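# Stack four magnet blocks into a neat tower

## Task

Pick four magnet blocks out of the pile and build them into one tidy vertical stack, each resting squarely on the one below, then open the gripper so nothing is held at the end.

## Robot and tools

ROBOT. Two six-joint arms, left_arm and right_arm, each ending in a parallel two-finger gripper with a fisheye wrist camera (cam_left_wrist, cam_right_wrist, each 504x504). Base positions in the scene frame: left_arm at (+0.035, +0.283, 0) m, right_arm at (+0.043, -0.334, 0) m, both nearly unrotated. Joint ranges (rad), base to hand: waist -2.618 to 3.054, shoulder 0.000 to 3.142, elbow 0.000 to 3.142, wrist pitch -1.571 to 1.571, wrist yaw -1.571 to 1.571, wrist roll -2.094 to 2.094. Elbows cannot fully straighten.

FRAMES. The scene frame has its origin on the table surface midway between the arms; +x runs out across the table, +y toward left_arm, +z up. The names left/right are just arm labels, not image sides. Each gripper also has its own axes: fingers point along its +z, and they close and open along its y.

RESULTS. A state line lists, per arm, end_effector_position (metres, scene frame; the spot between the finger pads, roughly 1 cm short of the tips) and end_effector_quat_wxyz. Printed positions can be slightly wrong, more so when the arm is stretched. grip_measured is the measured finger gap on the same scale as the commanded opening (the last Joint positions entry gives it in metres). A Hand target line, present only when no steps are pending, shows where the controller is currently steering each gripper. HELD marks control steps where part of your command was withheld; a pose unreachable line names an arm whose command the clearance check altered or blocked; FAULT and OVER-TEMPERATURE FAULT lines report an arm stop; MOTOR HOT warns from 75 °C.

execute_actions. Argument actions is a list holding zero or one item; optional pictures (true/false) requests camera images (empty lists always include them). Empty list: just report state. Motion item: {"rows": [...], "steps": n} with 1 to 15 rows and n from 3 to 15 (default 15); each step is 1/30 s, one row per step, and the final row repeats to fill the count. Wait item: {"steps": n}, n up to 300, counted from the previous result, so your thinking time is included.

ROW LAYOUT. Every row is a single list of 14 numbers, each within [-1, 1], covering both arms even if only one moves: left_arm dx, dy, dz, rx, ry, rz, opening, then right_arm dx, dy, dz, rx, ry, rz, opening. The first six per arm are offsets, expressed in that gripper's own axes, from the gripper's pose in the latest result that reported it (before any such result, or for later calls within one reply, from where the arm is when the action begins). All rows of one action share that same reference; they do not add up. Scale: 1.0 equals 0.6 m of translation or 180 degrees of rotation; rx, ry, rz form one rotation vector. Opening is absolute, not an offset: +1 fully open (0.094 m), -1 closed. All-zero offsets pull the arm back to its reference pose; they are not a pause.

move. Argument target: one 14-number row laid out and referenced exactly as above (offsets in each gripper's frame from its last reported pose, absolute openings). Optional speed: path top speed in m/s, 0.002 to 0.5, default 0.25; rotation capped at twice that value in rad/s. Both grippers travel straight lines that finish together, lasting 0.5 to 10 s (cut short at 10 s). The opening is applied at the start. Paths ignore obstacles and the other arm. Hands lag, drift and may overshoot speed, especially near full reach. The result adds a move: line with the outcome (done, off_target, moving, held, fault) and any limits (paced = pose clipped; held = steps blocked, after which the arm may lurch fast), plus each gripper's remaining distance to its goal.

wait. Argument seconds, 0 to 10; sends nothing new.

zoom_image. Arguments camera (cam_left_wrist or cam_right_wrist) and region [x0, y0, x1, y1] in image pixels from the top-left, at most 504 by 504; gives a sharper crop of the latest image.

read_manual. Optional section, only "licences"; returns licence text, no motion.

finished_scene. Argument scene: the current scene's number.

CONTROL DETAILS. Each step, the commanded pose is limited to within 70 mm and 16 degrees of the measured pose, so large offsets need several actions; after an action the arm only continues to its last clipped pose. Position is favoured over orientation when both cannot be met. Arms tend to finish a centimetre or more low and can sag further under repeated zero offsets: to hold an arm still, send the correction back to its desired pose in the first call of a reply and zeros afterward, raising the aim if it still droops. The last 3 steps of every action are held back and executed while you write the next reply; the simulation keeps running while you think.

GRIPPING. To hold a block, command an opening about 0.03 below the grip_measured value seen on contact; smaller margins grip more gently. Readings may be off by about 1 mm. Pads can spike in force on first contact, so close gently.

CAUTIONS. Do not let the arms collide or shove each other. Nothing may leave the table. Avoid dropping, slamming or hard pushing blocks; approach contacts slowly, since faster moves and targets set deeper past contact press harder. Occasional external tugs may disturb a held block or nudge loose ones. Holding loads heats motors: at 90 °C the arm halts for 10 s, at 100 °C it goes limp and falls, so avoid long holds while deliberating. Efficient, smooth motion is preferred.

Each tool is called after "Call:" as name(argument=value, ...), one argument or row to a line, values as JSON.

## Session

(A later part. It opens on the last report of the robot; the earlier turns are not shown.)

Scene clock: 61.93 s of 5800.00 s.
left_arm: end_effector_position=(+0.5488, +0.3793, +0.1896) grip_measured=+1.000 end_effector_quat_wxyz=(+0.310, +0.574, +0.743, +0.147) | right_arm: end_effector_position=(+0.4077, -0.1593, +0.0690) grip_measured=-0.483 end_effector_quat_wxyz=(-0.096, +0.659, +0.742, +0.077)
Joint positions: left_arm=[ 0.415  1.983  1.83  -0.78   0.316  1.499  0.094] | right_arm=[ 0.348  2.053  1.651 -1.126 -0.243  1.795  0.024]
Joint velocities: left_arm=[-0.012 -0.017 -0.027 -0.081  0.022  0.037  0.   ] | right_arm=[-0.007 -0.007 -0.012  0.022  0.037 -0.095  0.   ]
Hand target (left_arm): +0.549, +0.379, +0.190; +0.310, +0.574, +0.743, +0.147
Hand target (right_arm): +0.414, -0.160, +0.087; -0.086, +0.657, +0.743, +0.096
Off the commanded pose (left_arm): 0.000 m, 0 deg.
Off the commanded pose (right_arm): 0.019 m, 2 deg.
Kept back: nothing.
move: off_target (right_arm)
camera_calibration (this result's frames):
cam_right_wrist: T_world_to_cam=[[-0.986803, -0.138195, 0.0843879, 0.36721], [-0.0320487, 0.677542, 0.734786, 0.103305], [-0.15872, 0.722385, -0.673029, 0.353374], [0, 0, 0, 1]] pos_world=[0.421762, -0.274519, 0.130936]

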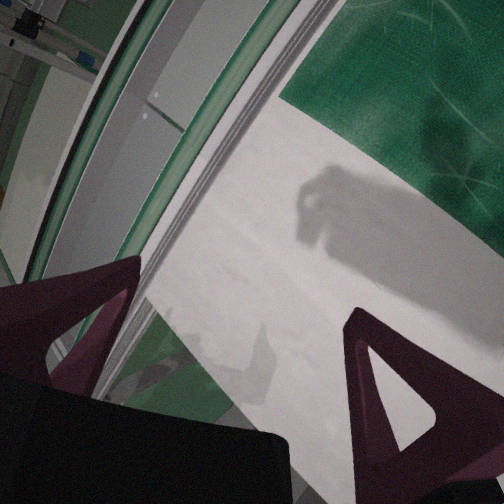

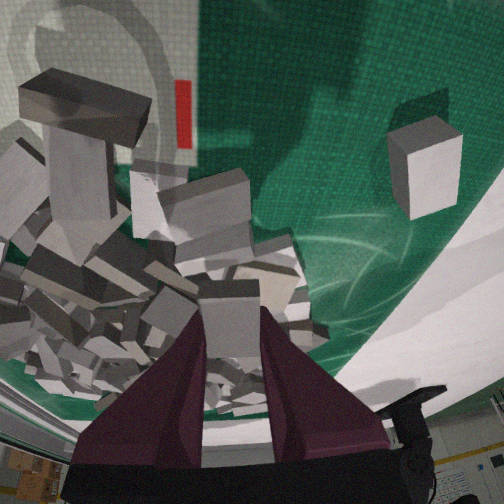

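Call:
move(
  target=[0,0,0,0,0,0,1,-0.082,-0.163,-0.024,0.013,-0.078,-0.135,-0.53],
  speed=0.25,
)

Call:
move(
  target=[0,0,0,0,0,0,1,0,0,0.028,0,0,0,-0.53],
  speed=0.06,
)

Call:
zoom_image(
  camera="cam_right_wrist",
  region=[160, 220, 300, 360],
)

Scene clock: 65.33 s of 5800.00 s.
left_arm: end_effector_position=(+0.5488, +0.3793, +0.1896) grip_measured=+1.000 end_effector_quat_wxyz=(+0.310, +0.574, +0.743, +0.147) | right_arm: end_effector_position=(+0.3163, -0.2205, +0.0654) grip_measured=-0.483 end_effector_quat_wxyz=(-0.016, +0.499, +0.866, -0.002)
Joint positions: left_arm=[ 0.415  1.983  1.83  -0.78   0.316  1.499  0.094] | right_arm=[ 0.387  1.716  1.21  -1.089 -0.023  1.423  0.024]
Joint velocities: left_arm=[-0.002 -0.007 -0.002  0.007 -0.007 -0.007  0.   ] | right_arm=[-0.007  0.012 -0.002 -0.037  0.066 -0.066  0.   ]
Hand target (left_arm): +0.549, +0.379, +0.190; +0.310, +0.574, +0.743, +0.147
Hand target (right_arm): +0.316, -0.222, +0.070; -0.001, +0.491, +0.871, -0.001
Off the commanded pose (left_arm): 0.000 m, 0 deg.
Off the commanded pose (right_arm): 0.007 m, 2 deg.
Kept back: nothing.
move: done
camera_calibration (this result's frames):
cam_right_wrist: T_world_to_cam=[[-0.860302, -0.500815, 0.0952087, 0.148193], [-0.366035, 0.736836, 0.568412, 0.274091], [-0.354822, 0.454156, -0.817217, 0.392948], [0, 0, 0, 1]] pos_world=[0.367244, -0.306203, 0.151219]

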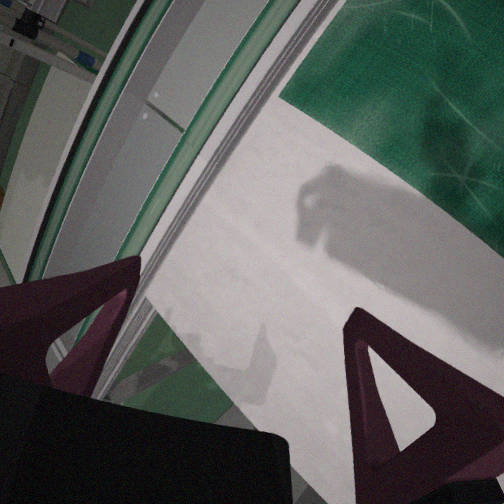

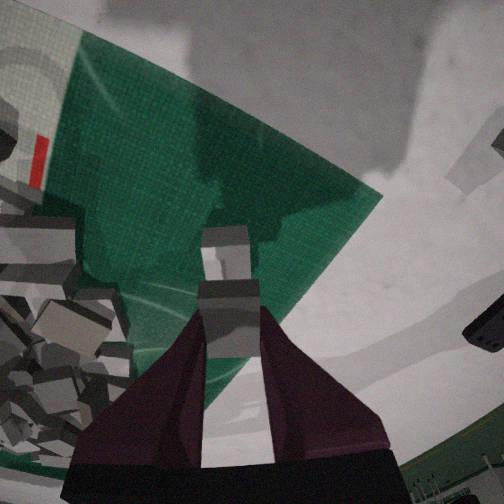

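Scene clock: 66.20 s of 5800.00 s.
left_arm: end_effector_position=(+0.5488, +0.3793, +0.1896) grip_measured=+1.000 end_effector_quat_wxyz=(+0.310, +0.574, +0.743, +0.147) | right_arm: end_effector_position=(+0.3175, -0.2200, +0.0514) grip_measured=-0.483 end_effector_quat_wxyz=(-0.015, +0.499, +0.866, -0.000)
Joint positions: left_arm=[ 0.415  1.983  1.83  -0.78   0.316  1.499  0.094] | right_arm=[ 0.387  1.731  1.171 -1.029 -0.023  1.423  0.024]
Joint velocities: left_arm=[-0.007 -0.017 -0.012  0.022  0.081 -0.007  0.   ] | right_arm=[ 0.017  0.007  0.002  0.051  0.007 -0.037  0.001]
Hand target (left_arm): +0.549, +0.379, +0.190; +0.310, +0.574, +0.743, +0.147
Hand target (right_arm): +0.316, -0.221, +0.049; -0.016, +0.499, +0.866, -0.002
Off the commanded pose (left_arm): 0.000 m, 0 deg.
Off the commanded pose (right_arm): 0.003 m, 0 deg.
Kept back: nothing.
move: done
camera_calibration (this result's frames):
cam_right_wrist: T_world_to_cam=[[-0.86053, -0.501339, 0.0902599, 0.151012], [-0.368853, 0.735453, 0.568381, 0.282679], [-0.351333, 0.455816, -0.8178, 0.380958], [0, 0, 0, 1]] pos_world=[0.368061, -0.305836, 0.137248]

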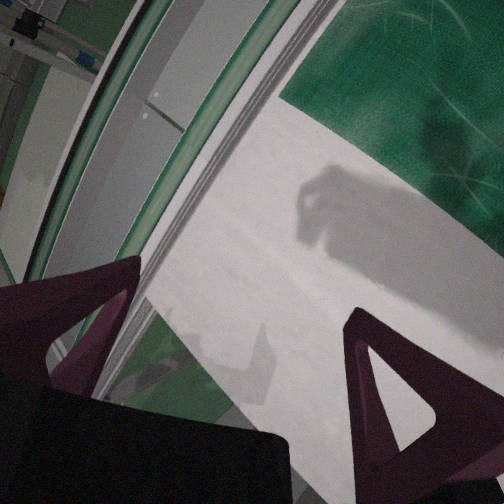

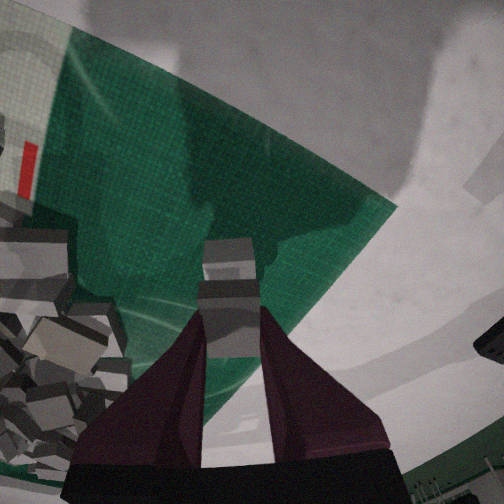

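Region (160, 220, 300, 360) of cam_right_wrist's 504x504 image, scaled by 3.600, with more detail than that image has.

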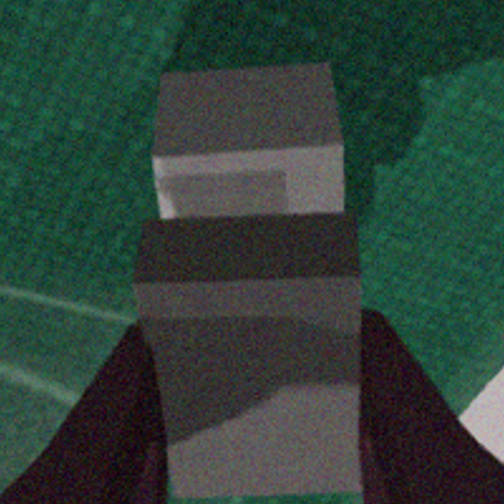

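Call:
move(
  target=[0,0,0,0,0,0,1,0,-0.002,0.023,0,-0.004,-0.008,-0.53],
  speed=0.03,
)

Call:
zoom_image(
  camera="cam_right_wrist",
  region=[160, 220, 300, 360],
)

Scene clock: 67.27 s of 5800.00 s.
left_arm: end_effector_position=(+0.5488, +0.3793, +0.1896) grip_measured=+1.000 end_effector_quat_wxyz=(+0.310, +0.574, +0.743, +0.147) | right_arm: end_effector_position=(+0.3183, -0.2196, +0.0412) grip_measured=-0.483 end_effector_quat_wxyz=(-0.012, +0.494, +0.869, +0.004)
Joint positions: left_arm=[ 0.415  1.983  1.83  -0.78   0.316  1.499  0.094] | right_arm=[ 0.387  1.739  1.137 -0.978 -0.023  1.412  0.024]
Joint velocities: left_arm=[-0.002  0.002 -0.007  0.066 -0.037 -0.037  0.   ] | right_arm=[-0.017 -0.002 -0.027 -0.007 -0.081  0.022 -0.001]
Hand target (left_arm): +0.549, +0.379, +0.190; +0.310, +0.574, +0.743, +0.147
Hand target (right_arm): +0.316, -0.221, +0.038; -0.010, +0.488, +0.873, -0.003
Off the commanded pose (left_arm): 0.000 m, 0 deg.
Off the commanded pose (right_arm): 0.004 m, 1 deg.
Kept back: nothing.
move: done
camera_calibration (this result's frames):
cam_right_wrist: T_world_to_cam=[[-0.855704, -0.511149, 0.0805999, 0.149503], [-0.38209, 0.729171, 0.56773, 0.291376], [-0.348966, 0.455012, -0.81926, 0.371922], [0, 0, 0, 1]] pos_world=[0.36905, -0.305274, 0.127228]

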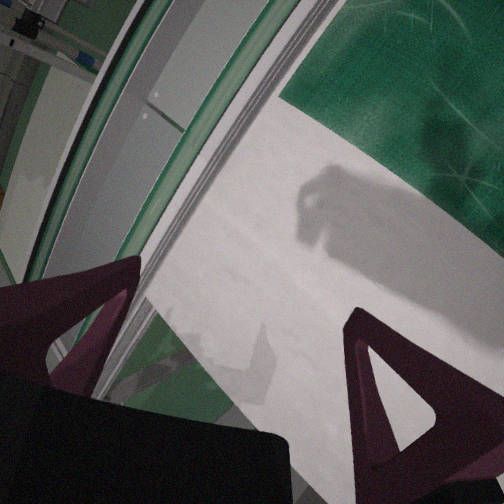

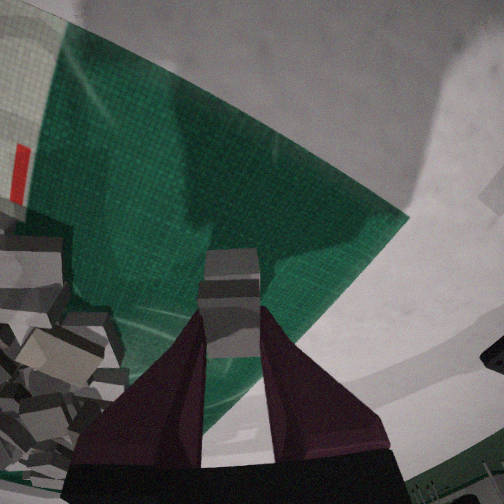

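Region (160, 220, 300, 360) of cam_right_wrist's 504x504 image, scaled by 3.600, with more detail than that image has.

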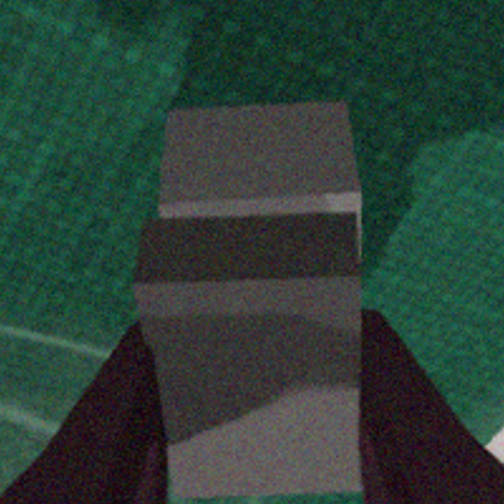

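Call:
move(
  target=[0,0,0,0,0,0,1,0,-0.005,0.009,0,0,0,-0.53],
  speed=0.02,
)

Call:
zoom_image(
  camera="cam_right_wrist",
  region=[160, 220, 300, 360],
)

Scene clock: 68.23 s of 5800.00 s.
left_arm: end_effector_position=(+0.5488, +0.3793, +0.1896) grip_measured=+1.000 end_effector_quat_wxyz=(+0.310, +0.574, +0.743, +0.147) | right_arm: end_effector_position=(+0.3169, -0.2202, +0.0373) grip_measured=-0.483 end_effector_quat_wxyz=(-0.012, +0.494, +0.869, +0.004)
Joint positions: left_arm=[ 0.415  1.983  1.83  -0.78   0.316  1.499  0.094] | right_arm=[ 0.387  1.739  1.12  -0.961 -0.023  1.411  0.024]
Joint velocities: left_arm=[ 0.012 -0.022  0.012 -0.022  0.037 -0.066  0.   ] | right_arm=[-0.007 -0.007 -0.017  0.022 -0.081 -0.037  0.001]
Hand target (left_arm): +0.549, +0.379, +0.190; +0.310, +0.574, +0.743, +0.147
Hand target (right_arm): +0.316, -0.221, +0.036; -0.012, +0.494, +0.869, +0.004
Off the commanded pose (left_arm): 0.000 m, 0 deg.
Off the commanded pose (right_arm): 0.002 m, 0 deg.
Kept back: nothing.
move: done
camera_calibration (this result's frames):
cam_right_wrist: T_world_to_cam=[[-0.85551, -0.511476, 0.0805907, 0.14818], [-0.382372, 0.729022, 0.567732, 0.29354], [-0.349133, 0.454884, -0.819259, 0.368473], [0, 0, 0, 1]] pos_world=[0.367657, -0.305819, 0.123281]

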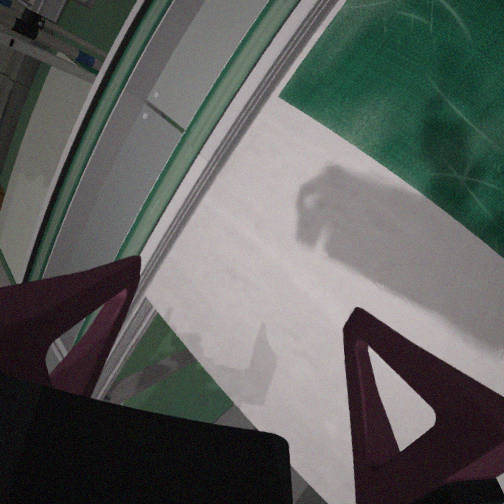

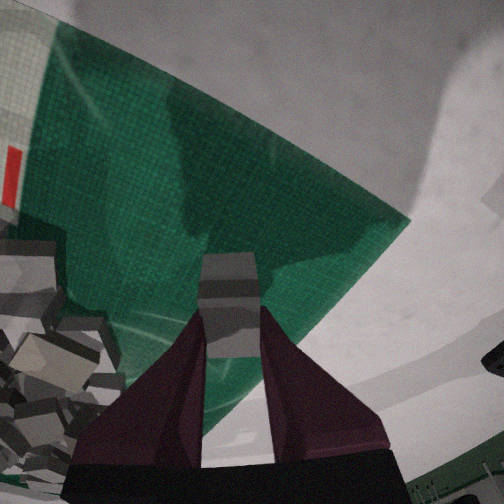

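Region (160, 220, 300, 360) of cam_right_wrist's 504x504 image, scaled by 3.600, with more detail than that image has.

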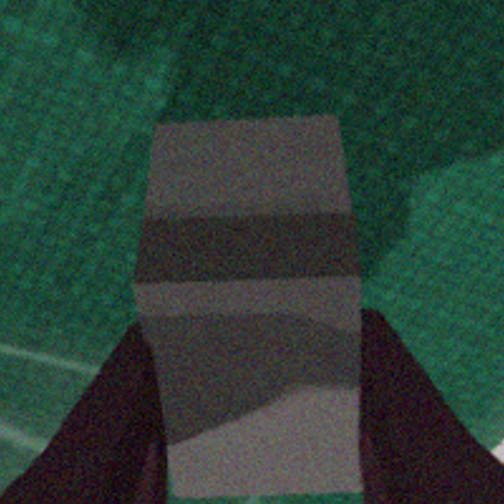

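Call:
move(
  target=[0,0,0,0,0,0,1,0,0,0,0,0,0,-0.1],
)

Call:
move(
  target=[0,0,0,0,0,0,1,0,0.008,-0.075,0,0,0,-0.1],
)

Call:
move(
  target=[0,0,0,0,0,0,1,0.048,0.19,-0.045,-0.012,-0.016,-0.3,-0.2],
  speed=0.35,
)

Scene clock: 69.17 s of 5800.00 s.
left_arm: end_effector_position=(+0.5488, +0.3793, +0.1896) grip_measured=+1.000 end_effector_quat_wxyz=(+0.310, +0.574, +0.743, +0.147) | right_arm: end_effector_position=(+0.3172, -0.2200, +0.0373) grip_measured=-0.102 end_effector_quat_wxyz=(-0.011, +0.494, +0.869, +0.004)
Joint positions: left_arm=[ 0.415  1.983  1.83  -0.78   0.316  1.499  0.094] | right_arm=[ 0.387  1.739  1.12  -0.96  -0.023  1.411  0.042]
Joint velocities: left_arm=[ 0.017  0.002  0.007 -0.022 -0.007 -0.066  0.   ] | right_arm=[-0.007  0.002 -0.002 -0.022  0.007 -0.022 -0.   ]
Hand target (left_arm): +0.549, +0.379, +0.190; +0.310, +0.574, +0.743, +0.147
Hand target (right_arm): +0.317, -0.220, +0.037; -0.012, +0.494, +0.869, +0.004
Off the commanded pose (left_arm): 0.000 m, 0 deg.
Off the commanded pose (right_arm): 0.000 m, 0 deg.
Kept back: nothing.
move: done
camera_calibration (this result's frames):
cam_right_wrist: T_world_to_cam=[[-0.855614, -0.511546, 0.0790283, 0.14864], [-0.383095, 0.728502, 0.567911, 0.293627], [-0.348085, 0.455637, -0.819288, 0.368327], [0, 0, 0, 1]] pos_world=[0.367875, -0.305695, 0.123265]

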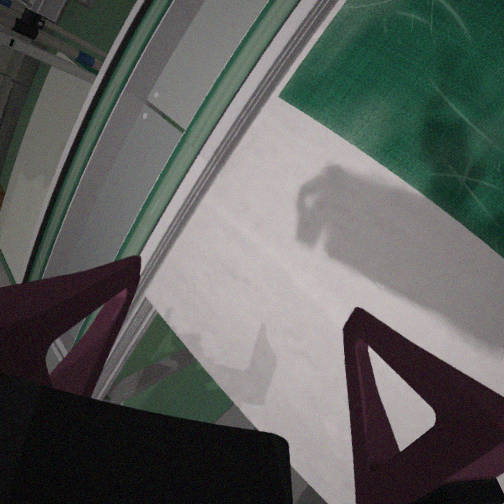

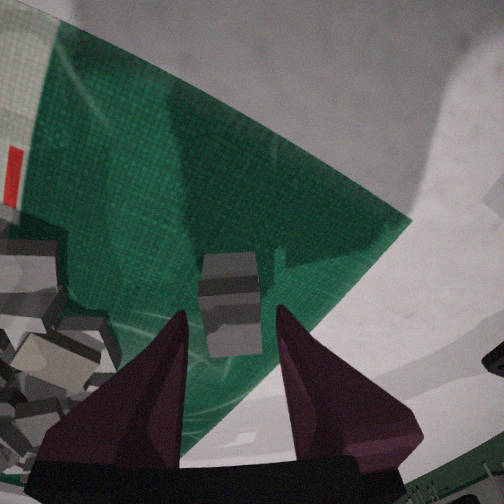

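Scene clock: 70.17 s of 5800.00 s.
left_arm: end_effector_position=(+0.5488, +0.3793, +0.1896) grip_measured=+1.000 end_effector_quat_wxyz=(+0.310, +0.574, +0.743, +0.147) | right_arm: end_effector_position=(+0.3167, -0.2201, +0.0709) grip_measured=-0.102 end_effector_quat_wxyz=(-0.021, +0.494, +0.869, -0.007)
Joint positions: left_arm=[ 0.415  1.983  1.83  -0.78   0.316  1.499  0.094] | right_arm=[ 0.387  1.725  1.243 -1.126 -0.024  1.411  0.042]
Joint velocities: left_arm=[-0.012 -0.002  0.022  0.007 -0.037  0.022  0.   ] | right_arm=[-0.012  0.007 -0.007  0.037  0.022 -0.022  0.   ]
Hand target (left_arm): +0.549, +0.379, +0.190; +0.310, +0.574, +0.743, +0.147
Hand target (right_arm): +0.321, -0.218, +0.082; -0.011, +0.494, +0.869, +0.004
Off the commanded pose (left_arm): 0.000 m, 0 deg.
Off the commanded pose (right_arm): 0.013 m, 2 deg.
Kept back: nothing.
move: off_target (right_arm)
camera_calibration (this result's frames):
cam_right_wrist: T_world_to_cam=[[-0.853053, -0.510561, 0.107829, 0.142822], [-0.367463, 0.734463, 0.570557, 0.270586], [-0.370501, 0.447092, -0.814149, 0.400631], [0, 0, 0, 1]] pos_world=[0.369699, -0.304935, 0.156388]

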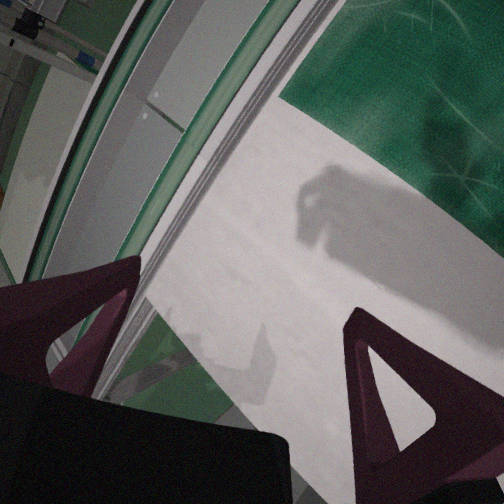

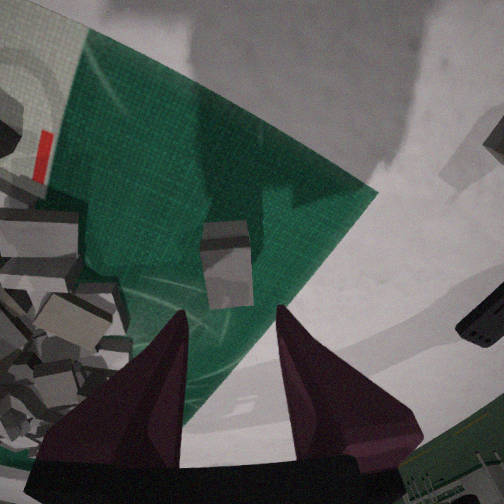

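Scene clock: 72.17 s of 5800.00 s.
left_arm: end_effector_position=(+0.5488, +0.3793, +0.1896) grip_measured=+1.000 end_effector_quat_wxyz=(+0.310, +0.574, +0.743, +0.147) | right_arm: end_effector_position=(+0.3965, -0.1415, +0.0905) grip_measured=-0.198 end_effector_quat_wxyz=(-0.004, +0.055, +0.998, +0.008)
Joint positions: left_arm=[ 0.415  1.983  1.83  -0.78   0.316  1.499  0.094] | right_arm=[ 0.498  2.085  1.807 -1.291 -0.019  0.598  0.038]
Joint velocities: left_arm=[-0.002 -0.012 -0.007 -0.037 -0.051  0.007  0.   ] | right_arm=[ 0.012 -0.012  0.007 -0.037 -0.066 -0.066  0.001]
Hand target (left_arm): +0.549, +0.379, +0.190; +0.310, +0.574, +0.743, +0.147
Hand target (right_arm): +0.401, -0.138, +0.096; +0.008, +0.046, +0.999, +0.006
Off the commanded pose (left_arm): 0.000 m, 0 deg.
Off the commanded pose (right_arm): 0.008 m, 2 deg.
Kept back: nothing.
move: done
camera_calibration (this result's frames):
cam_right_wrist: T_world_to_cam=[[-0.107998, -0.992401, 0.05896, -0.110271], [-0.821915, 0.122495, 0.556283, 0.325937], [-0.559278, 0.0116176, -0.828899, 0.425576], [0, 0, 0, 1]] pos_world=[0.493999, -0.154303, 0.177947]

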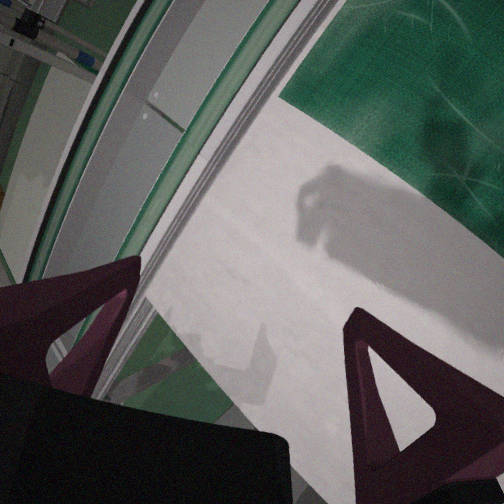

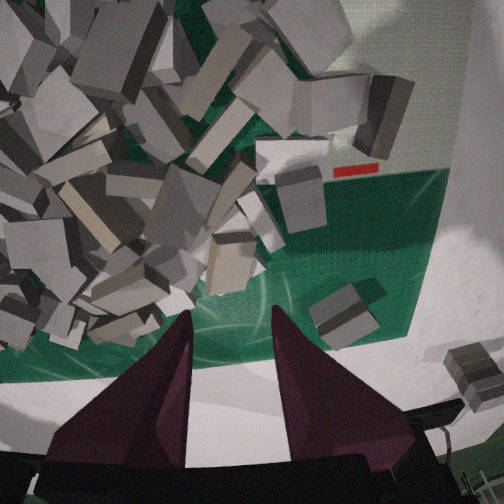

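Call:
zoom_image(
  camera="cam_right_wrist",
  region=[160, 170, 300, 310],
)

Region (160, 170, 300, 310) of cam_right_wrist's 504x504 image, scaled by 3.600, with more detail than that image has.

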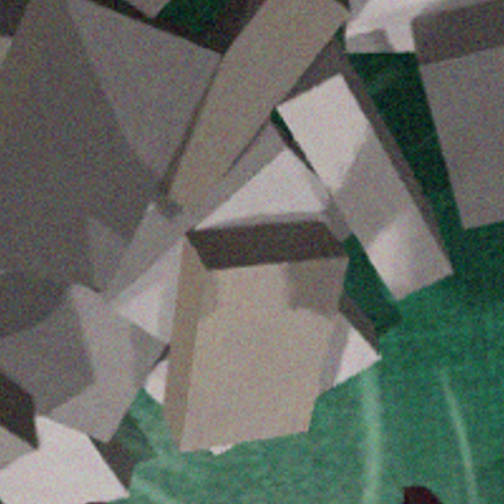

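Call:
move(
  target=[0,0,0,0,0,0,1,0.029,-0.018,0.058,-0.105,0,0.06,-0.22],
  speed=0.15,
)

Call:
zoom_image(
  camera="cam_right_wrist",
  region=[130, 200, 330, 400],
)

Scene clock: 74.37 s of 5800.00 s.
left_arm: end_effector_position=(+0.5488, +0.3793, +0.1896) grip_measured=+1.000 end_effector_quat_wxyz=(+0.310, +0.574, +0.743, +0.147) | right_arm: end_effector_position=(+0.3761, -0.1483, +0.0482) grip_measured=-0.218 end_effector_quat_wxyz=(-0.005, +0.143, +0.976, +0.162)
Joint positions: left_arm=[ 0.415  1.983  1.83  -0.78   0.316  1.499  0.094] | right_arm=[ 0.384  1.885  1.309 -0.836 -0.286  0.687  0.037]
Joint velocities: left_arm=[ 0.012 -0.002 -0.012  0.007  0.007 -0.066  0.   ] | right_arm=[ 0.007  0.032 -0.007 -0.022  0.081  0.037 -0.001]
Hand target (left_arm): +0.549, +0.379, +0.190; +0.310, +0.574, +0.743, +0.147
Hand target (right_arm): +0.378, -0.149, +0.055; +0.005, +0.146, +0.974, +0.172
Off the commanded pose (left_arm): 0.000 m, 0 deg.
Off the commanded pose (right_arm): 0.008 m, 2 deg.
Kept back: nothing.
move: done
camera_calibration (this result's frames):
cam_right_wrist: T_world_to_cam=[[-0.281861, -0.928158, -0.24306, -0.0271616], [-0.810344, 0.094652, 0.57826, 0.323921], [-0.51371, 0.359951, -0.778805, 0.411275], [0, 0, 0, 1]] pos_world=[0.466108, -0.203909, 0.12639]

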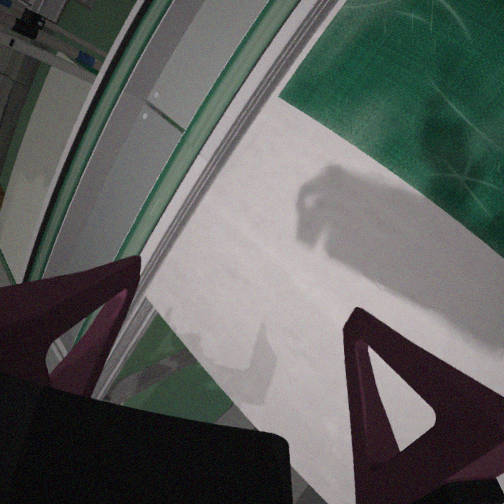

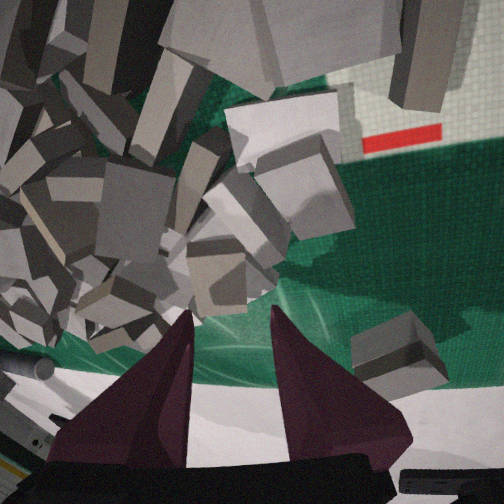

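Region (130, 200, 330, 400) of cam_right_wrist's 504x504 image, scaled by 2.520, with more detail than that image has.

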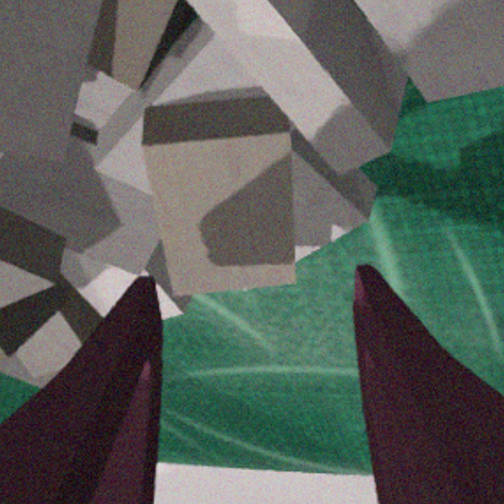

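Call:
move(
  target=[0,0,0,0,0,0,1,0,0.015,0.012,0,0,0,-0.22],
  speed=0.04,
)

Scene clock: 75.33 s of 5800.00 s.
left_arm: end_effector_position=(+0.5488, +0.3793, +0.1896) grip_measured=+1.000 end_effector_quat_wxyz=(+0.310, +0.574, +0.743, +0.147) | right_arm: end_effector_position=(+0.3722, -0.1439, +0.0400) grip_measured=-0.218 end_effector_quat_wxyz=(-0.016, +0.147, +0.977, +0.157)
Joint positions: left_arm=[ 0.415  1.983  1.83  -0.78   0.316  1.499  0.094] | right_arm=[ 0.399  1.908  1.309 -0.834 -0.287  0.707  0.037]
Joint velocities: left_arm=[-0.002 -0.017 -0.017 -0.037 -0.051 -0.007  0.   ] | right_arm=[-0.007  0.007  0.012  0.007  0.022  0.051  0.001]
Hand target (left_arm): +0.549, +0.379, +0.190; +0.310, +0.574, +0.743, +0.147
Hand target (right_arm): +0.379, -0.138, +0.044; -0.005, +0.143, +0.976, +0.162
Off the commanded pose (left_arm): 0.000 m, 0 deg.
Off the commanded pose (right_arm): 0.010 m, 2 deg.
Kept back: nothing.
move: done
camera_calibration (this result's frames):
cam_right_wrist: T_world_to_cam=[[-0.291649, -0.928713, -0.228983, -0.0232093], [-0.794609, 0.10197, 0.598497, 0.319453], [-0.532482, 0.356503, -0.767703, 0.40732], [0, 0, 0, 1]] pos_world=[0.463962, -0.19934, 0.116195]

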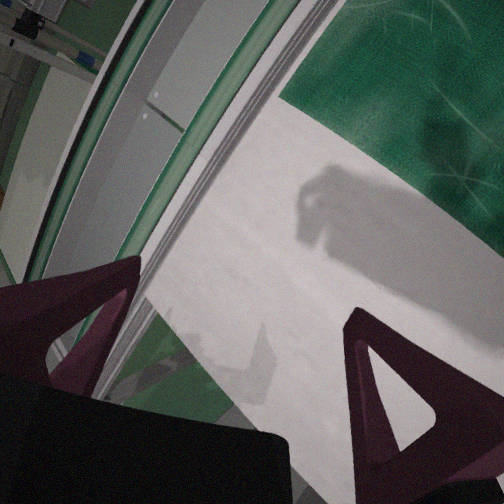

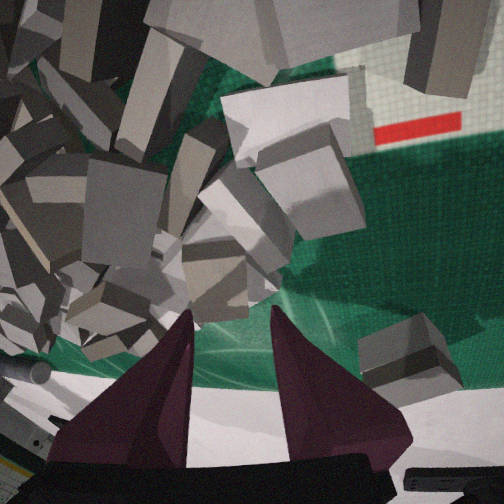

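Call:
move(
  target=[0,0,0,0,0,0,1,-0.02,0.022,-0.003,0,-0.015,0,-0.05],
  speed=0.04,
)

Scene clock: 76.43 s of 5800.00 s.
left_arm: end_effector_position=(+0.5488, +0.3793, +0.1896) grip_measured=+1.000 end_effector_quat_wxyz=(+0.310, +0.574, +0.743, +0.147) | right_arm: end_effector_position=(+0.3773, -0.1417, +0.0392) grip_measured=-0.052 end_effector_quat_wxyz=(-0.011, +0.154, +0.976, +0.150)
Joint positions: left_arm=[ 0.415  1.983  1.83  -0.78   0.316  1.499  0.094] | right_arm=[ 0.408  1.923  1.328 -0.832 -0.267  0.73   0.045]
Joint velocities: left_arm=[-0.017  0.002 -0.012  0.037 -0.051  0.037  0.   ] | right_arm=[ 0.002 -0.002  0.002  0.081  0.007 -0.022 -0.001]
Hand target (left_arm): +0.549, +0.379, +0.190; +0.310, +0.574, +0.743, +0.147
Hand target (right_arm): +0.387, -0.136, +0.045; +0.006, +0.150, +0.977, +0.153
Off the commanded pose (left_arm): 0.000 m, 0 deg.
Off the commanded pose (right_arm): 0.013 m, 2 deg.
Kept back: nothing.
move: off_target (right_arm)
camera_calibration (this result's frames):
cam_right_wrist: T_world_to_cam=[[-0.30538, -0.926986, -0.21781, -0.0148927], [-0.796766, 0.12349, 0.591535, 0.327931], [-0.521447, 0.354186, -0.776302, 0.404472], [0, 0, 0, 1]] pos_world=[0.467647, -0.19756, 0.116766]

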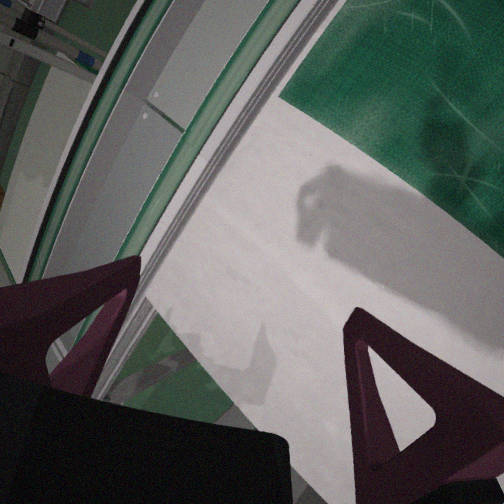

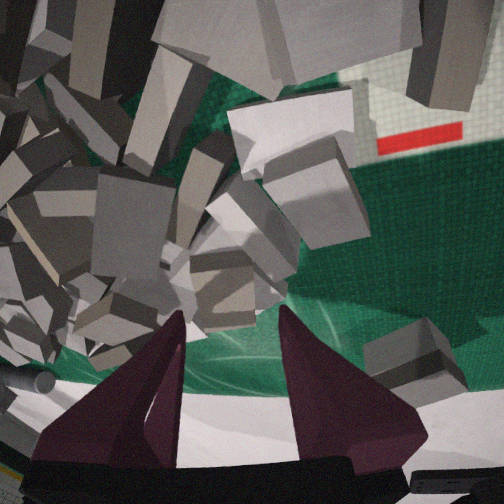

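Call:
move(
  target=[0,0,0,0,0,0,1,-0.012,0.016,0.014,0,-0.008,0,-0.15],
  speed=0.04,
)

Call:
zoom_image(
  camera="cam_right_wrist",
  region=[130, 200, 330, 400],
)

Scene clock: 77.37 s of 5800.00 s.
left_arm: end_effector_position=(+0.5488, +0.3793, +0.1896) grip_measured=+1.000 end_effector_quat_wxyz=(+0.310, +0.574, +0.743, +0.147) | right_arm: end_effector_position=(+0.3778, -0.1399, +0.0294) grip_measured=-0.148 end_effector_quat_wxyz=(-0.016, +0.161, +0.976, +0.144)
Joint positions: left_arm=[ 0.415  1.983  1.83  -0.78   0.316  1.499  0.094] | right_arm=[ 0.415  1.951  1.328 -0.816 -0.26   0.75   0.04 ]
Joint velocities: left_arm=[-0.012 -0.017 -0.007 -0.007 -0.022 -0.037  0.   ] | right_arm=[-0.017 -0.022 -0.007 -0.051  0.081  0.037 -0.   ]
Hand target (left_arm): +0.549, +0.379, +0.190; +0.310, +0.574, +0.743, +0.147
Hand target (right_arm): +0.387, -0.133, +0.034; +0.001, +0.156, +0.977, +0.148
Off the commanded pose (left_arm): 0.000 m, 0 deg.
Off the commanded pose (right_arm): 0.013 m, 2 deg.
Kept back: nothing.
move: off_target (right_arm)
camera_calibration (this result's frames):
cam_right_wrist: T_world_to_cam=[[-0.319737, -0.92546, -0.203204, -0.0100127], [-0.787016, 0.139978, 0.600843, 0.332239], [-0.527613, 0.352037, -0.773107, 0.398411], [0, 0, 0, 1]] pos_world=[0.468483, -0.196028, 0.106356]

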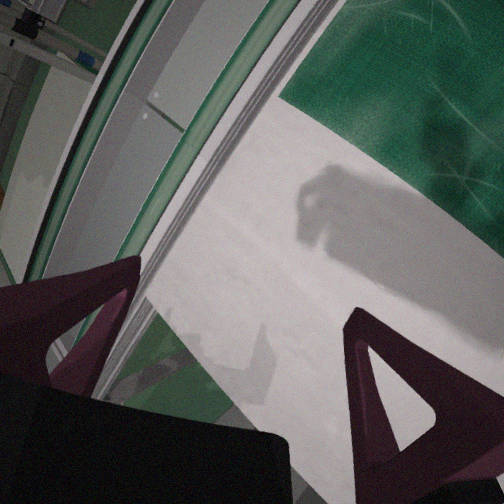

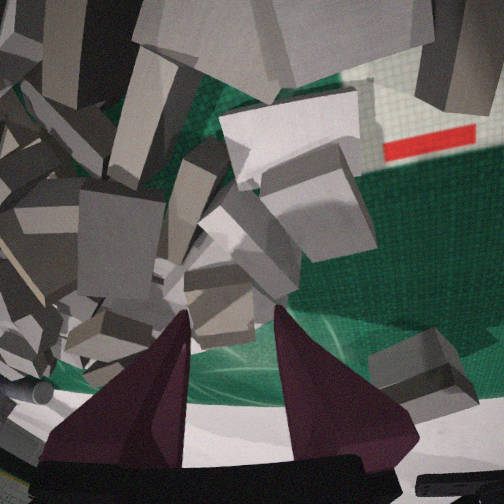

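Region (130, 200, 330, 400) of cam_right_wrist's 504x504 image, scaled by 2.520, with more detail than that image has.

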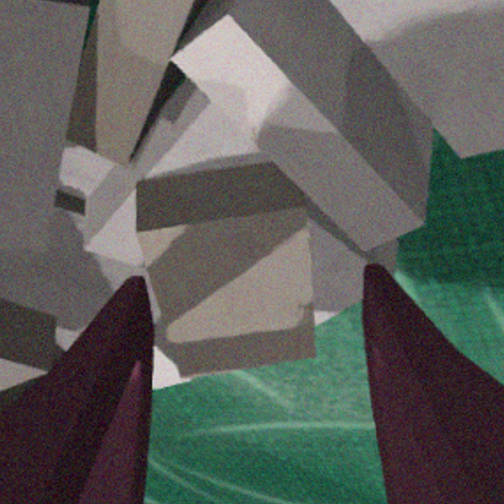

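Call:
move(
  target=[0,0,0,0,0,0,1,0,0,0,0,0,0,-0.53],
)

Call:
zoom_image(
  camera="cam_right_wrist",
  region=[160, 230, 300, 370],
)

Scene clock: 78.30 s of 5800.00 s.
left_arm: end_effector_position=(+0.5488, +0.3793, +0.1896) grip_measured=+1.000 end_effector_quat_wxyz=(+0.310, +0.574, +0.743, +0.147) | right_arm: end_effector_position=(+0.3776, -0.1399, +0.0294) grip_measured=-0.479 end_effector_quat_wxyz=(-0.016, +0.162, +0.976, +0.144)
Joint positions: left_arm=[ 0.415  1.983  1.83  -0.78   0.316  1.499  0.094] | right_arm=[ 0.415  1.951  1.328 -0.817 -0.26   0.752  0.024]
Joint velocities: left_arm=[ 0.017  0.007 -0.002 -0.051 -0.022  0.022  0.   ] | right_arm=[ 0.002 -0.007  0.002 -0.051 -0.066  0.022  0.   ]
Hand target (left_arm): +0.549, +0.379, +0.190; +0.310, +0.574, +0.743, +0.147
Hand target (right_arm): +0.378, -0.140, +0.029; -0.016, +0.162, +0.976, +0.144
Off the commanded pose (left_arm): 0.000 m, 0 deg.
Off the commanded pose (right_arm): 0.000 m, 0 deg.
Kept back: nothing.
move: done
camera_calibration (this result's frames):
cam_right_wrist: T_world_to_cam=[[-0.321593, -0.924844, -0.203079, -0.00924236], [-0.786137, 0.141239, 0.601698, 0.331964], [-0.527794, 0.35315, -0.772476, 0.398553], [0, 0, 0, 1]] pos_world=[0.468351, -0.196183, 0.106254]

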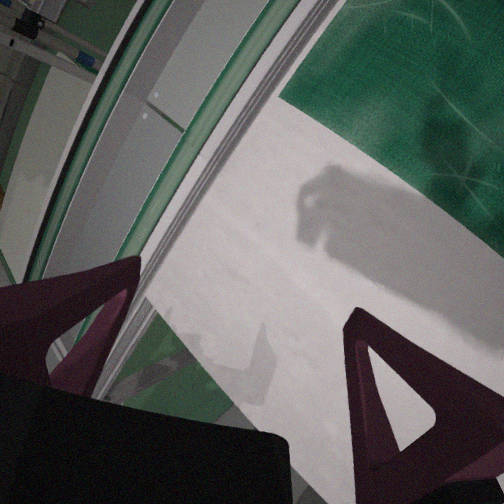

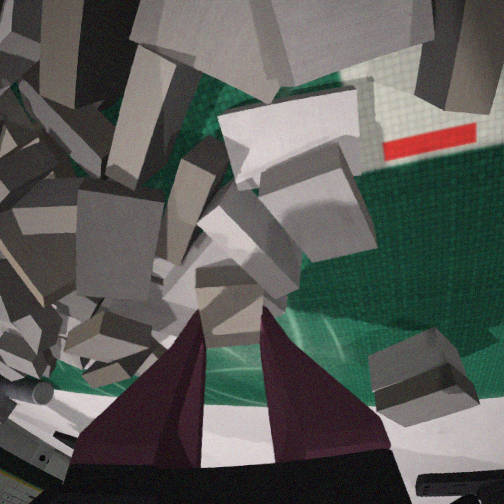

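Region (160, 230, 300, 370) of cam_right_wrist's 504x504 image, scaled by 3.600, with more detail than that image has.

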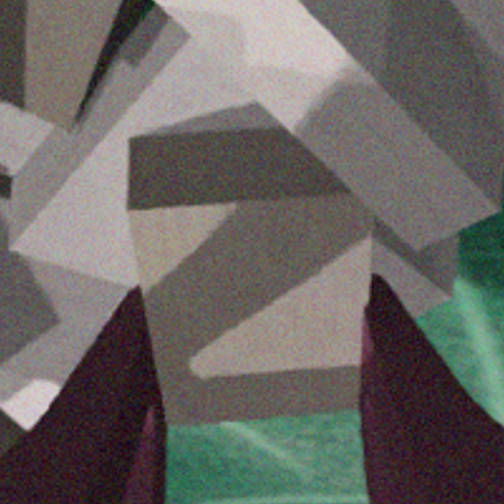

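Call:
move(
  target=[0,0,0,0,0,0,1,0.01,0,-0.095,0,-0.01,0,-0.53],
  speed=0.1,
)

Scene clock: 79.63 s of 5800.00 s.
left_arm: end_effector_position=(+0.5488, +0.3793, +0.1896) grip_measured=+1.000 end_effector_quat_wxyz=(+0.310, +0.574, +0.743, +0.147) | right_arm: end_effector_position=(+0.3592, -0.1521, +0.0684) grip_measured=-0.479 end_effector_quat_wxyz=(-0.025, +0.167, +0.977, +0.133)
Joint positions: left_arm=[ 0.415  1.983  1.83  -0.78   0.316  1.499  0.094] | right_arm=[ 0.408  1.848  1.357 -0.976 -0.252  0.75   0.024]
Joint velocities: left_arm=[-0.027 -0.012 -0.017 -0.051 -0.022 -0.007  0.   ] | right_arm=[ 0.002  0.007  0.007 -0.037 -0.037  0.007 -0.   ]
Hand target (left_arm): +0.549, +0.379, +0.190; +0.310, +0.574, +0.743, +0.147
Hand target (right_arm): +0.370, -0.154, +0.084; -0.001, +0.165, +0.976, +0.141
Off the commanded pose (left_arm): 0.000 m, 0 deg.
Off the commanded pose (right_arm): 0.020 m, 3 deg.
Kept back: nothing.
move: off_target (right_arm)
camera_calibration (this result's frames):
cam_right_wrist: T_world_to_cam=[[-0.3314, -0.926449, -0.178511, -0.0169477], [-0.771717, 0.15732, 0.6162, 0.291961], [-0.542795, 0.341969, -0.767093, 0.426548], [0, 0, 0, 1]] pos_world=[0.451223, -0.207499, 0.14427]

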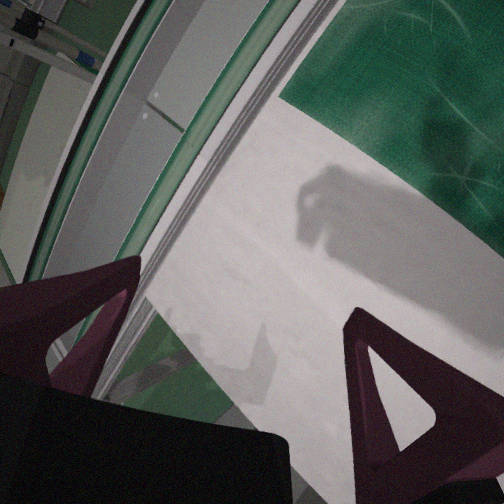

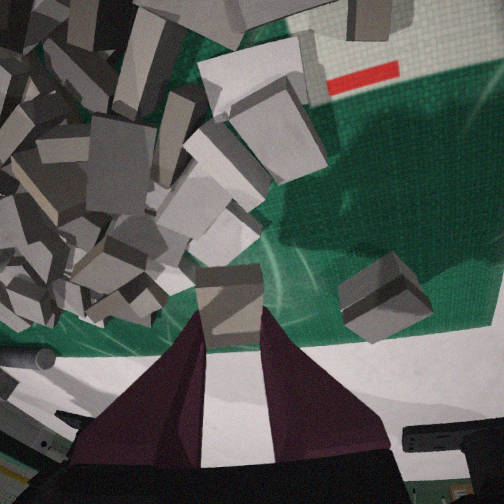

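Call:
move(
  target=[0,0,0,0,0,0,1,0.048,-0.11,-0.045,0.067,-0.047,0.2175,-0.53],
  speed=0.25,
)

Call:
move(
  target=[0,0,0,0,0,0,1,0,0,0.03,0,0,0,-0.53],
  speed=0.06,
)

Call:
zoom_image(
  camera="cam_right_wrist",
  region=[160, 210, 300, 350],
)

Scene clock: 81.87 s of 5800.00 s.
left_arm: end_effector_position=(+0.5488, +0.3793, +0.1896) grip_measured=+1.000 end_effector_quat_wxyz=(+0.310, +0.574, +0.743, +0.147) | right_arm: end_effector_position=(+0.3141, -0.2073, +0.0745) grip_measured=-0.479 end_effector_quat_wxyz=(-0.025, +0.491, +0.871, +0.008)
Joint positions: left_arm=[ 0.415  1.983  1.83  -0.78   0.316  1.499  0.094] | right_arm=[ 0.415  1.714  1.245 -1.119 -0.05   1.431  0.024]
Joint velocities: left_arm=[-0.002  0.002 -0.012 -0.037 -0.037 -0.051  0.   ] | right_arm=[-0.012  0.012 -0.002  0.007 -0.051 -0.007 -0.001]
Hand target (left_arm): +0.549, +0.379, +0.190; +0.310, +0.574, +0.743, +0.147
Hand target (right_arm): +0.309, -0.210, +0.079; -0.016, +0.490, +0.872, +0.003
Off the commanded pose (left_arm): 0.000 m, 0 deg.
Off the commanded pose (right_arm): 0.008 m, 1 deg.
Kept back: nothing.
move: done
camera_calibration (this result's frames):
cam_right_wrist: T_world_to_cam=[[-0.850177, -0.519445, 0.0858798, 0.145663], [-0.376623, 0.714001, 0.590219, 0.255356], [-0.367904, 0.469446, -0.802662, 0.399779], [0, 0, 0, 1]] pos_world=[0.367093, -0.294335, 0.157662]

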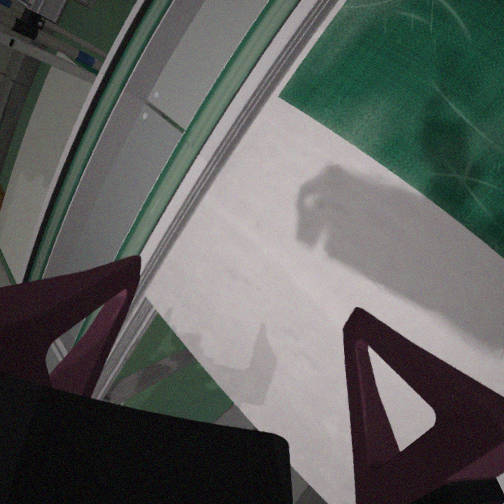

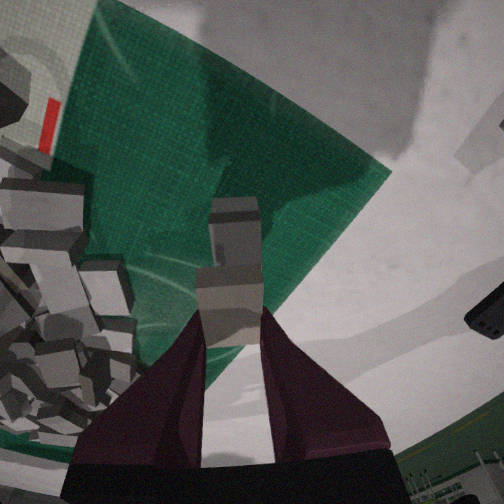

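Scene clock: 82.73 s of 5800.00 s.
left_arm: end_effector_position=(+0.5488, +0.3793, +0.1896) grip_measured=+1.000 end_effector_quat_wxyz=(+0.310, +0.574, +0.743, +0.147) | right_arm: end_effector_position=(+0.3152, -0.2067, +0.0592) grip_measured=-0.479 end_effector_quat_wxyz=(-0.024, +0.491, +0.871, +0.010)
Joint positions: left_arm=[ 0.415  1.983  1.83  -0.78   0.316  1.499  0.094] | right_arm=[ 0.415  1.729  1.2   -1.055 -0.05   1.431  0.024]
Joint velocities: left_arm=[-0.007 -0.007 -0.027 -0.037 -0.007  0.022  0.   ] | right_arm=[ 0.007  0.007  0.002  0.066 -0.066  0.022  0.001]
Hand target (left_arm): +0.549, +0.379, +0.190; +0.310, +0.574, +0.743, +0.147
Hand target (right_arm): +0.314, -0.207, +0.057; -0.025, +0.491, +0.871, +0.008
Off the commanded pose (left_arm): 0.000 m, 0 deg.
Off the commanded pose (right_arm): 0.003 m, 0 deg.
Kept back: nothing.
move: done
camera_calibration (this result's frames):
cam_right_wrist: T_world_to_cam=[[-0.85052, -0.51962, 0.0813107, 0.148555], [-0.379014, 0.712732, 0.590222, 0.264857], [-0.364644, 0.471177, -0.803136, 0.387073], [0, 0, 0, 1]] pos_world=[0.367877, -0.29396, 0.142468]

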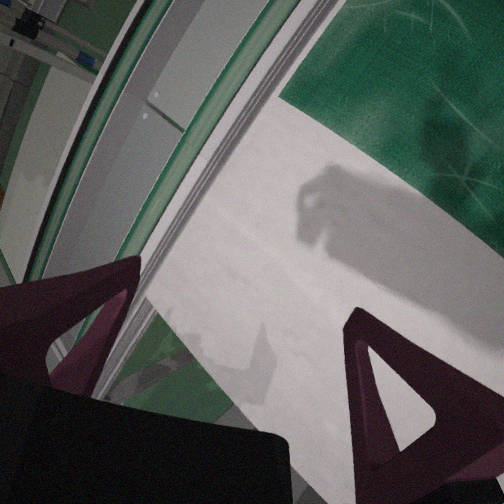

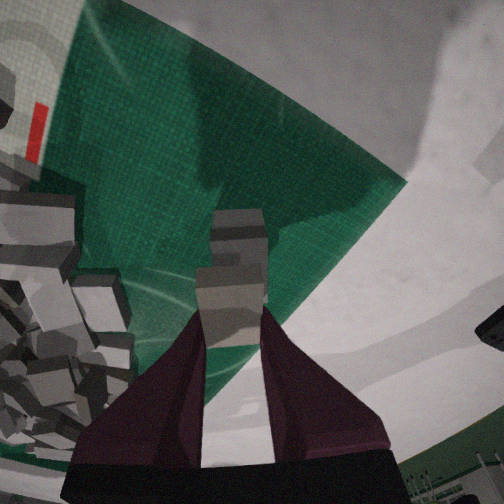

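Region (160, 210, 300, 350) of cam_right_wrist's 504x504 image, scaled by 3.600, with more detail than that image has.

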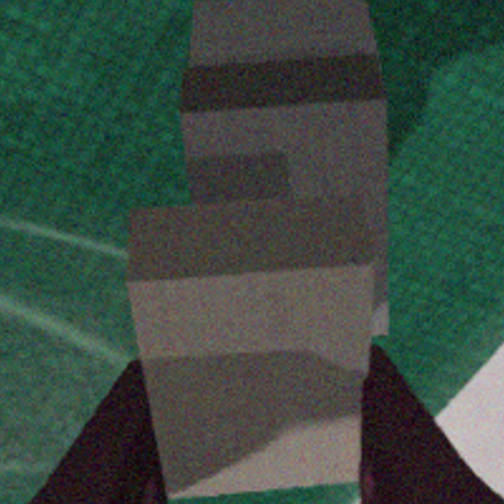

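Call:
move(
  target=[0,0,0,0,0,0,1,-0.007,-0.01,0.017,0,0,0,-0.53],
  speed=0.03,
)

Call:
zoom_image(
  camera="cam_right_wrist",
  region=[160, 210, 300, 350],
)

Scene clock: 83.67 s of 5800.00 s.
left_arm: end_effector_position=(+0.5488, +0.3793, +0.1896) grip_measured=+1.000 end_effector_quat_wxyz=(+0.310, +0.574, +0.743, +0.147) | right_arm: end_effector_position=(+0.3106, -0.2087, +0.0492) grip_measured=-0.479 end_effector_quat_wxyz=(-0.026, +0.488, +0.873, +0.007)
Joint positions: left_arm=[ 0.415  1.983  1.83  -0.78   0.316  1.499  0.094] | right_arm=[ 0.415  1.729  1.158 -1.02  -0.05   1.423  0.024]
Joint velocities: left_arm=[ 0.002  0.002 -0.007  0.022 -0.081 -0.022  0.   ] | right_arm=[ 0.002  0.002 -0.007  0.022  0.022 -0.022 -0.001]
Hand target (left_arm): +0.549, +0.379, +0.190; +0.310, +0.574, +0.743, +0.147
Hand target (right_arm): +0.312, -0.213, +0.049; -0.024, +0.491, +0.871, +0.010
Off the commanded pose (left_arm): 0.000 m, 0 deg.
Off the commanded pose (right_arm): 0.005 m, 1 deg.
Kept back: nothing.
move: done
camera_calibration (this result's frames):
cam_right_wrist: T_world_to_cam=[[-0.845998, -0.525864, 0.0880565, 0.141373], [-0.380683, 0.711364, 0.590797, 0.270651], [-0.373319, 0.466292, -0.802, 0.37987], [0, 0, 0, 1]] pos_world=[0.364446, -0.295319, 0.132307]

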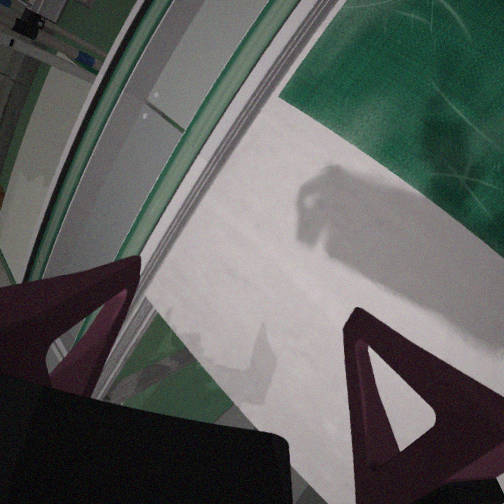

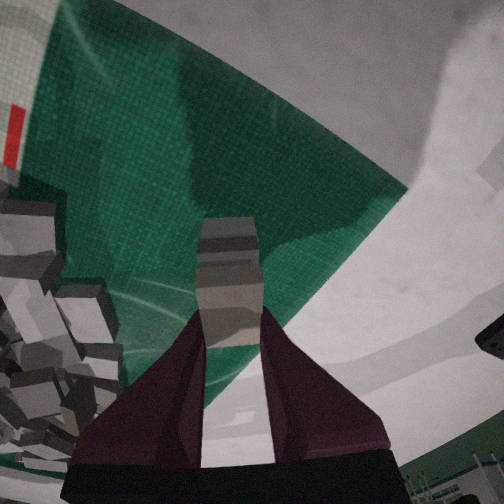

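Region (160, 210, 300, 350) of cam_right_wrist's 504x504 image, scaled by 3.600, with more detail than that image has.

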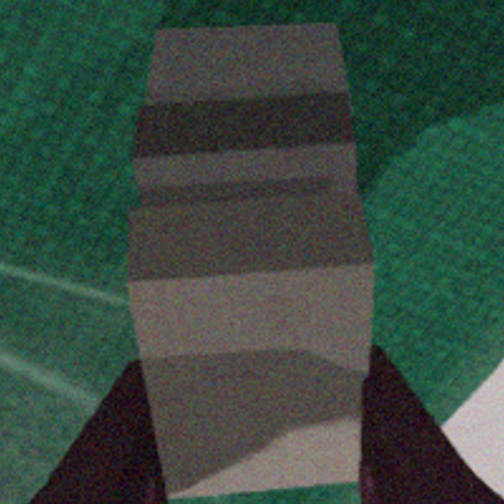

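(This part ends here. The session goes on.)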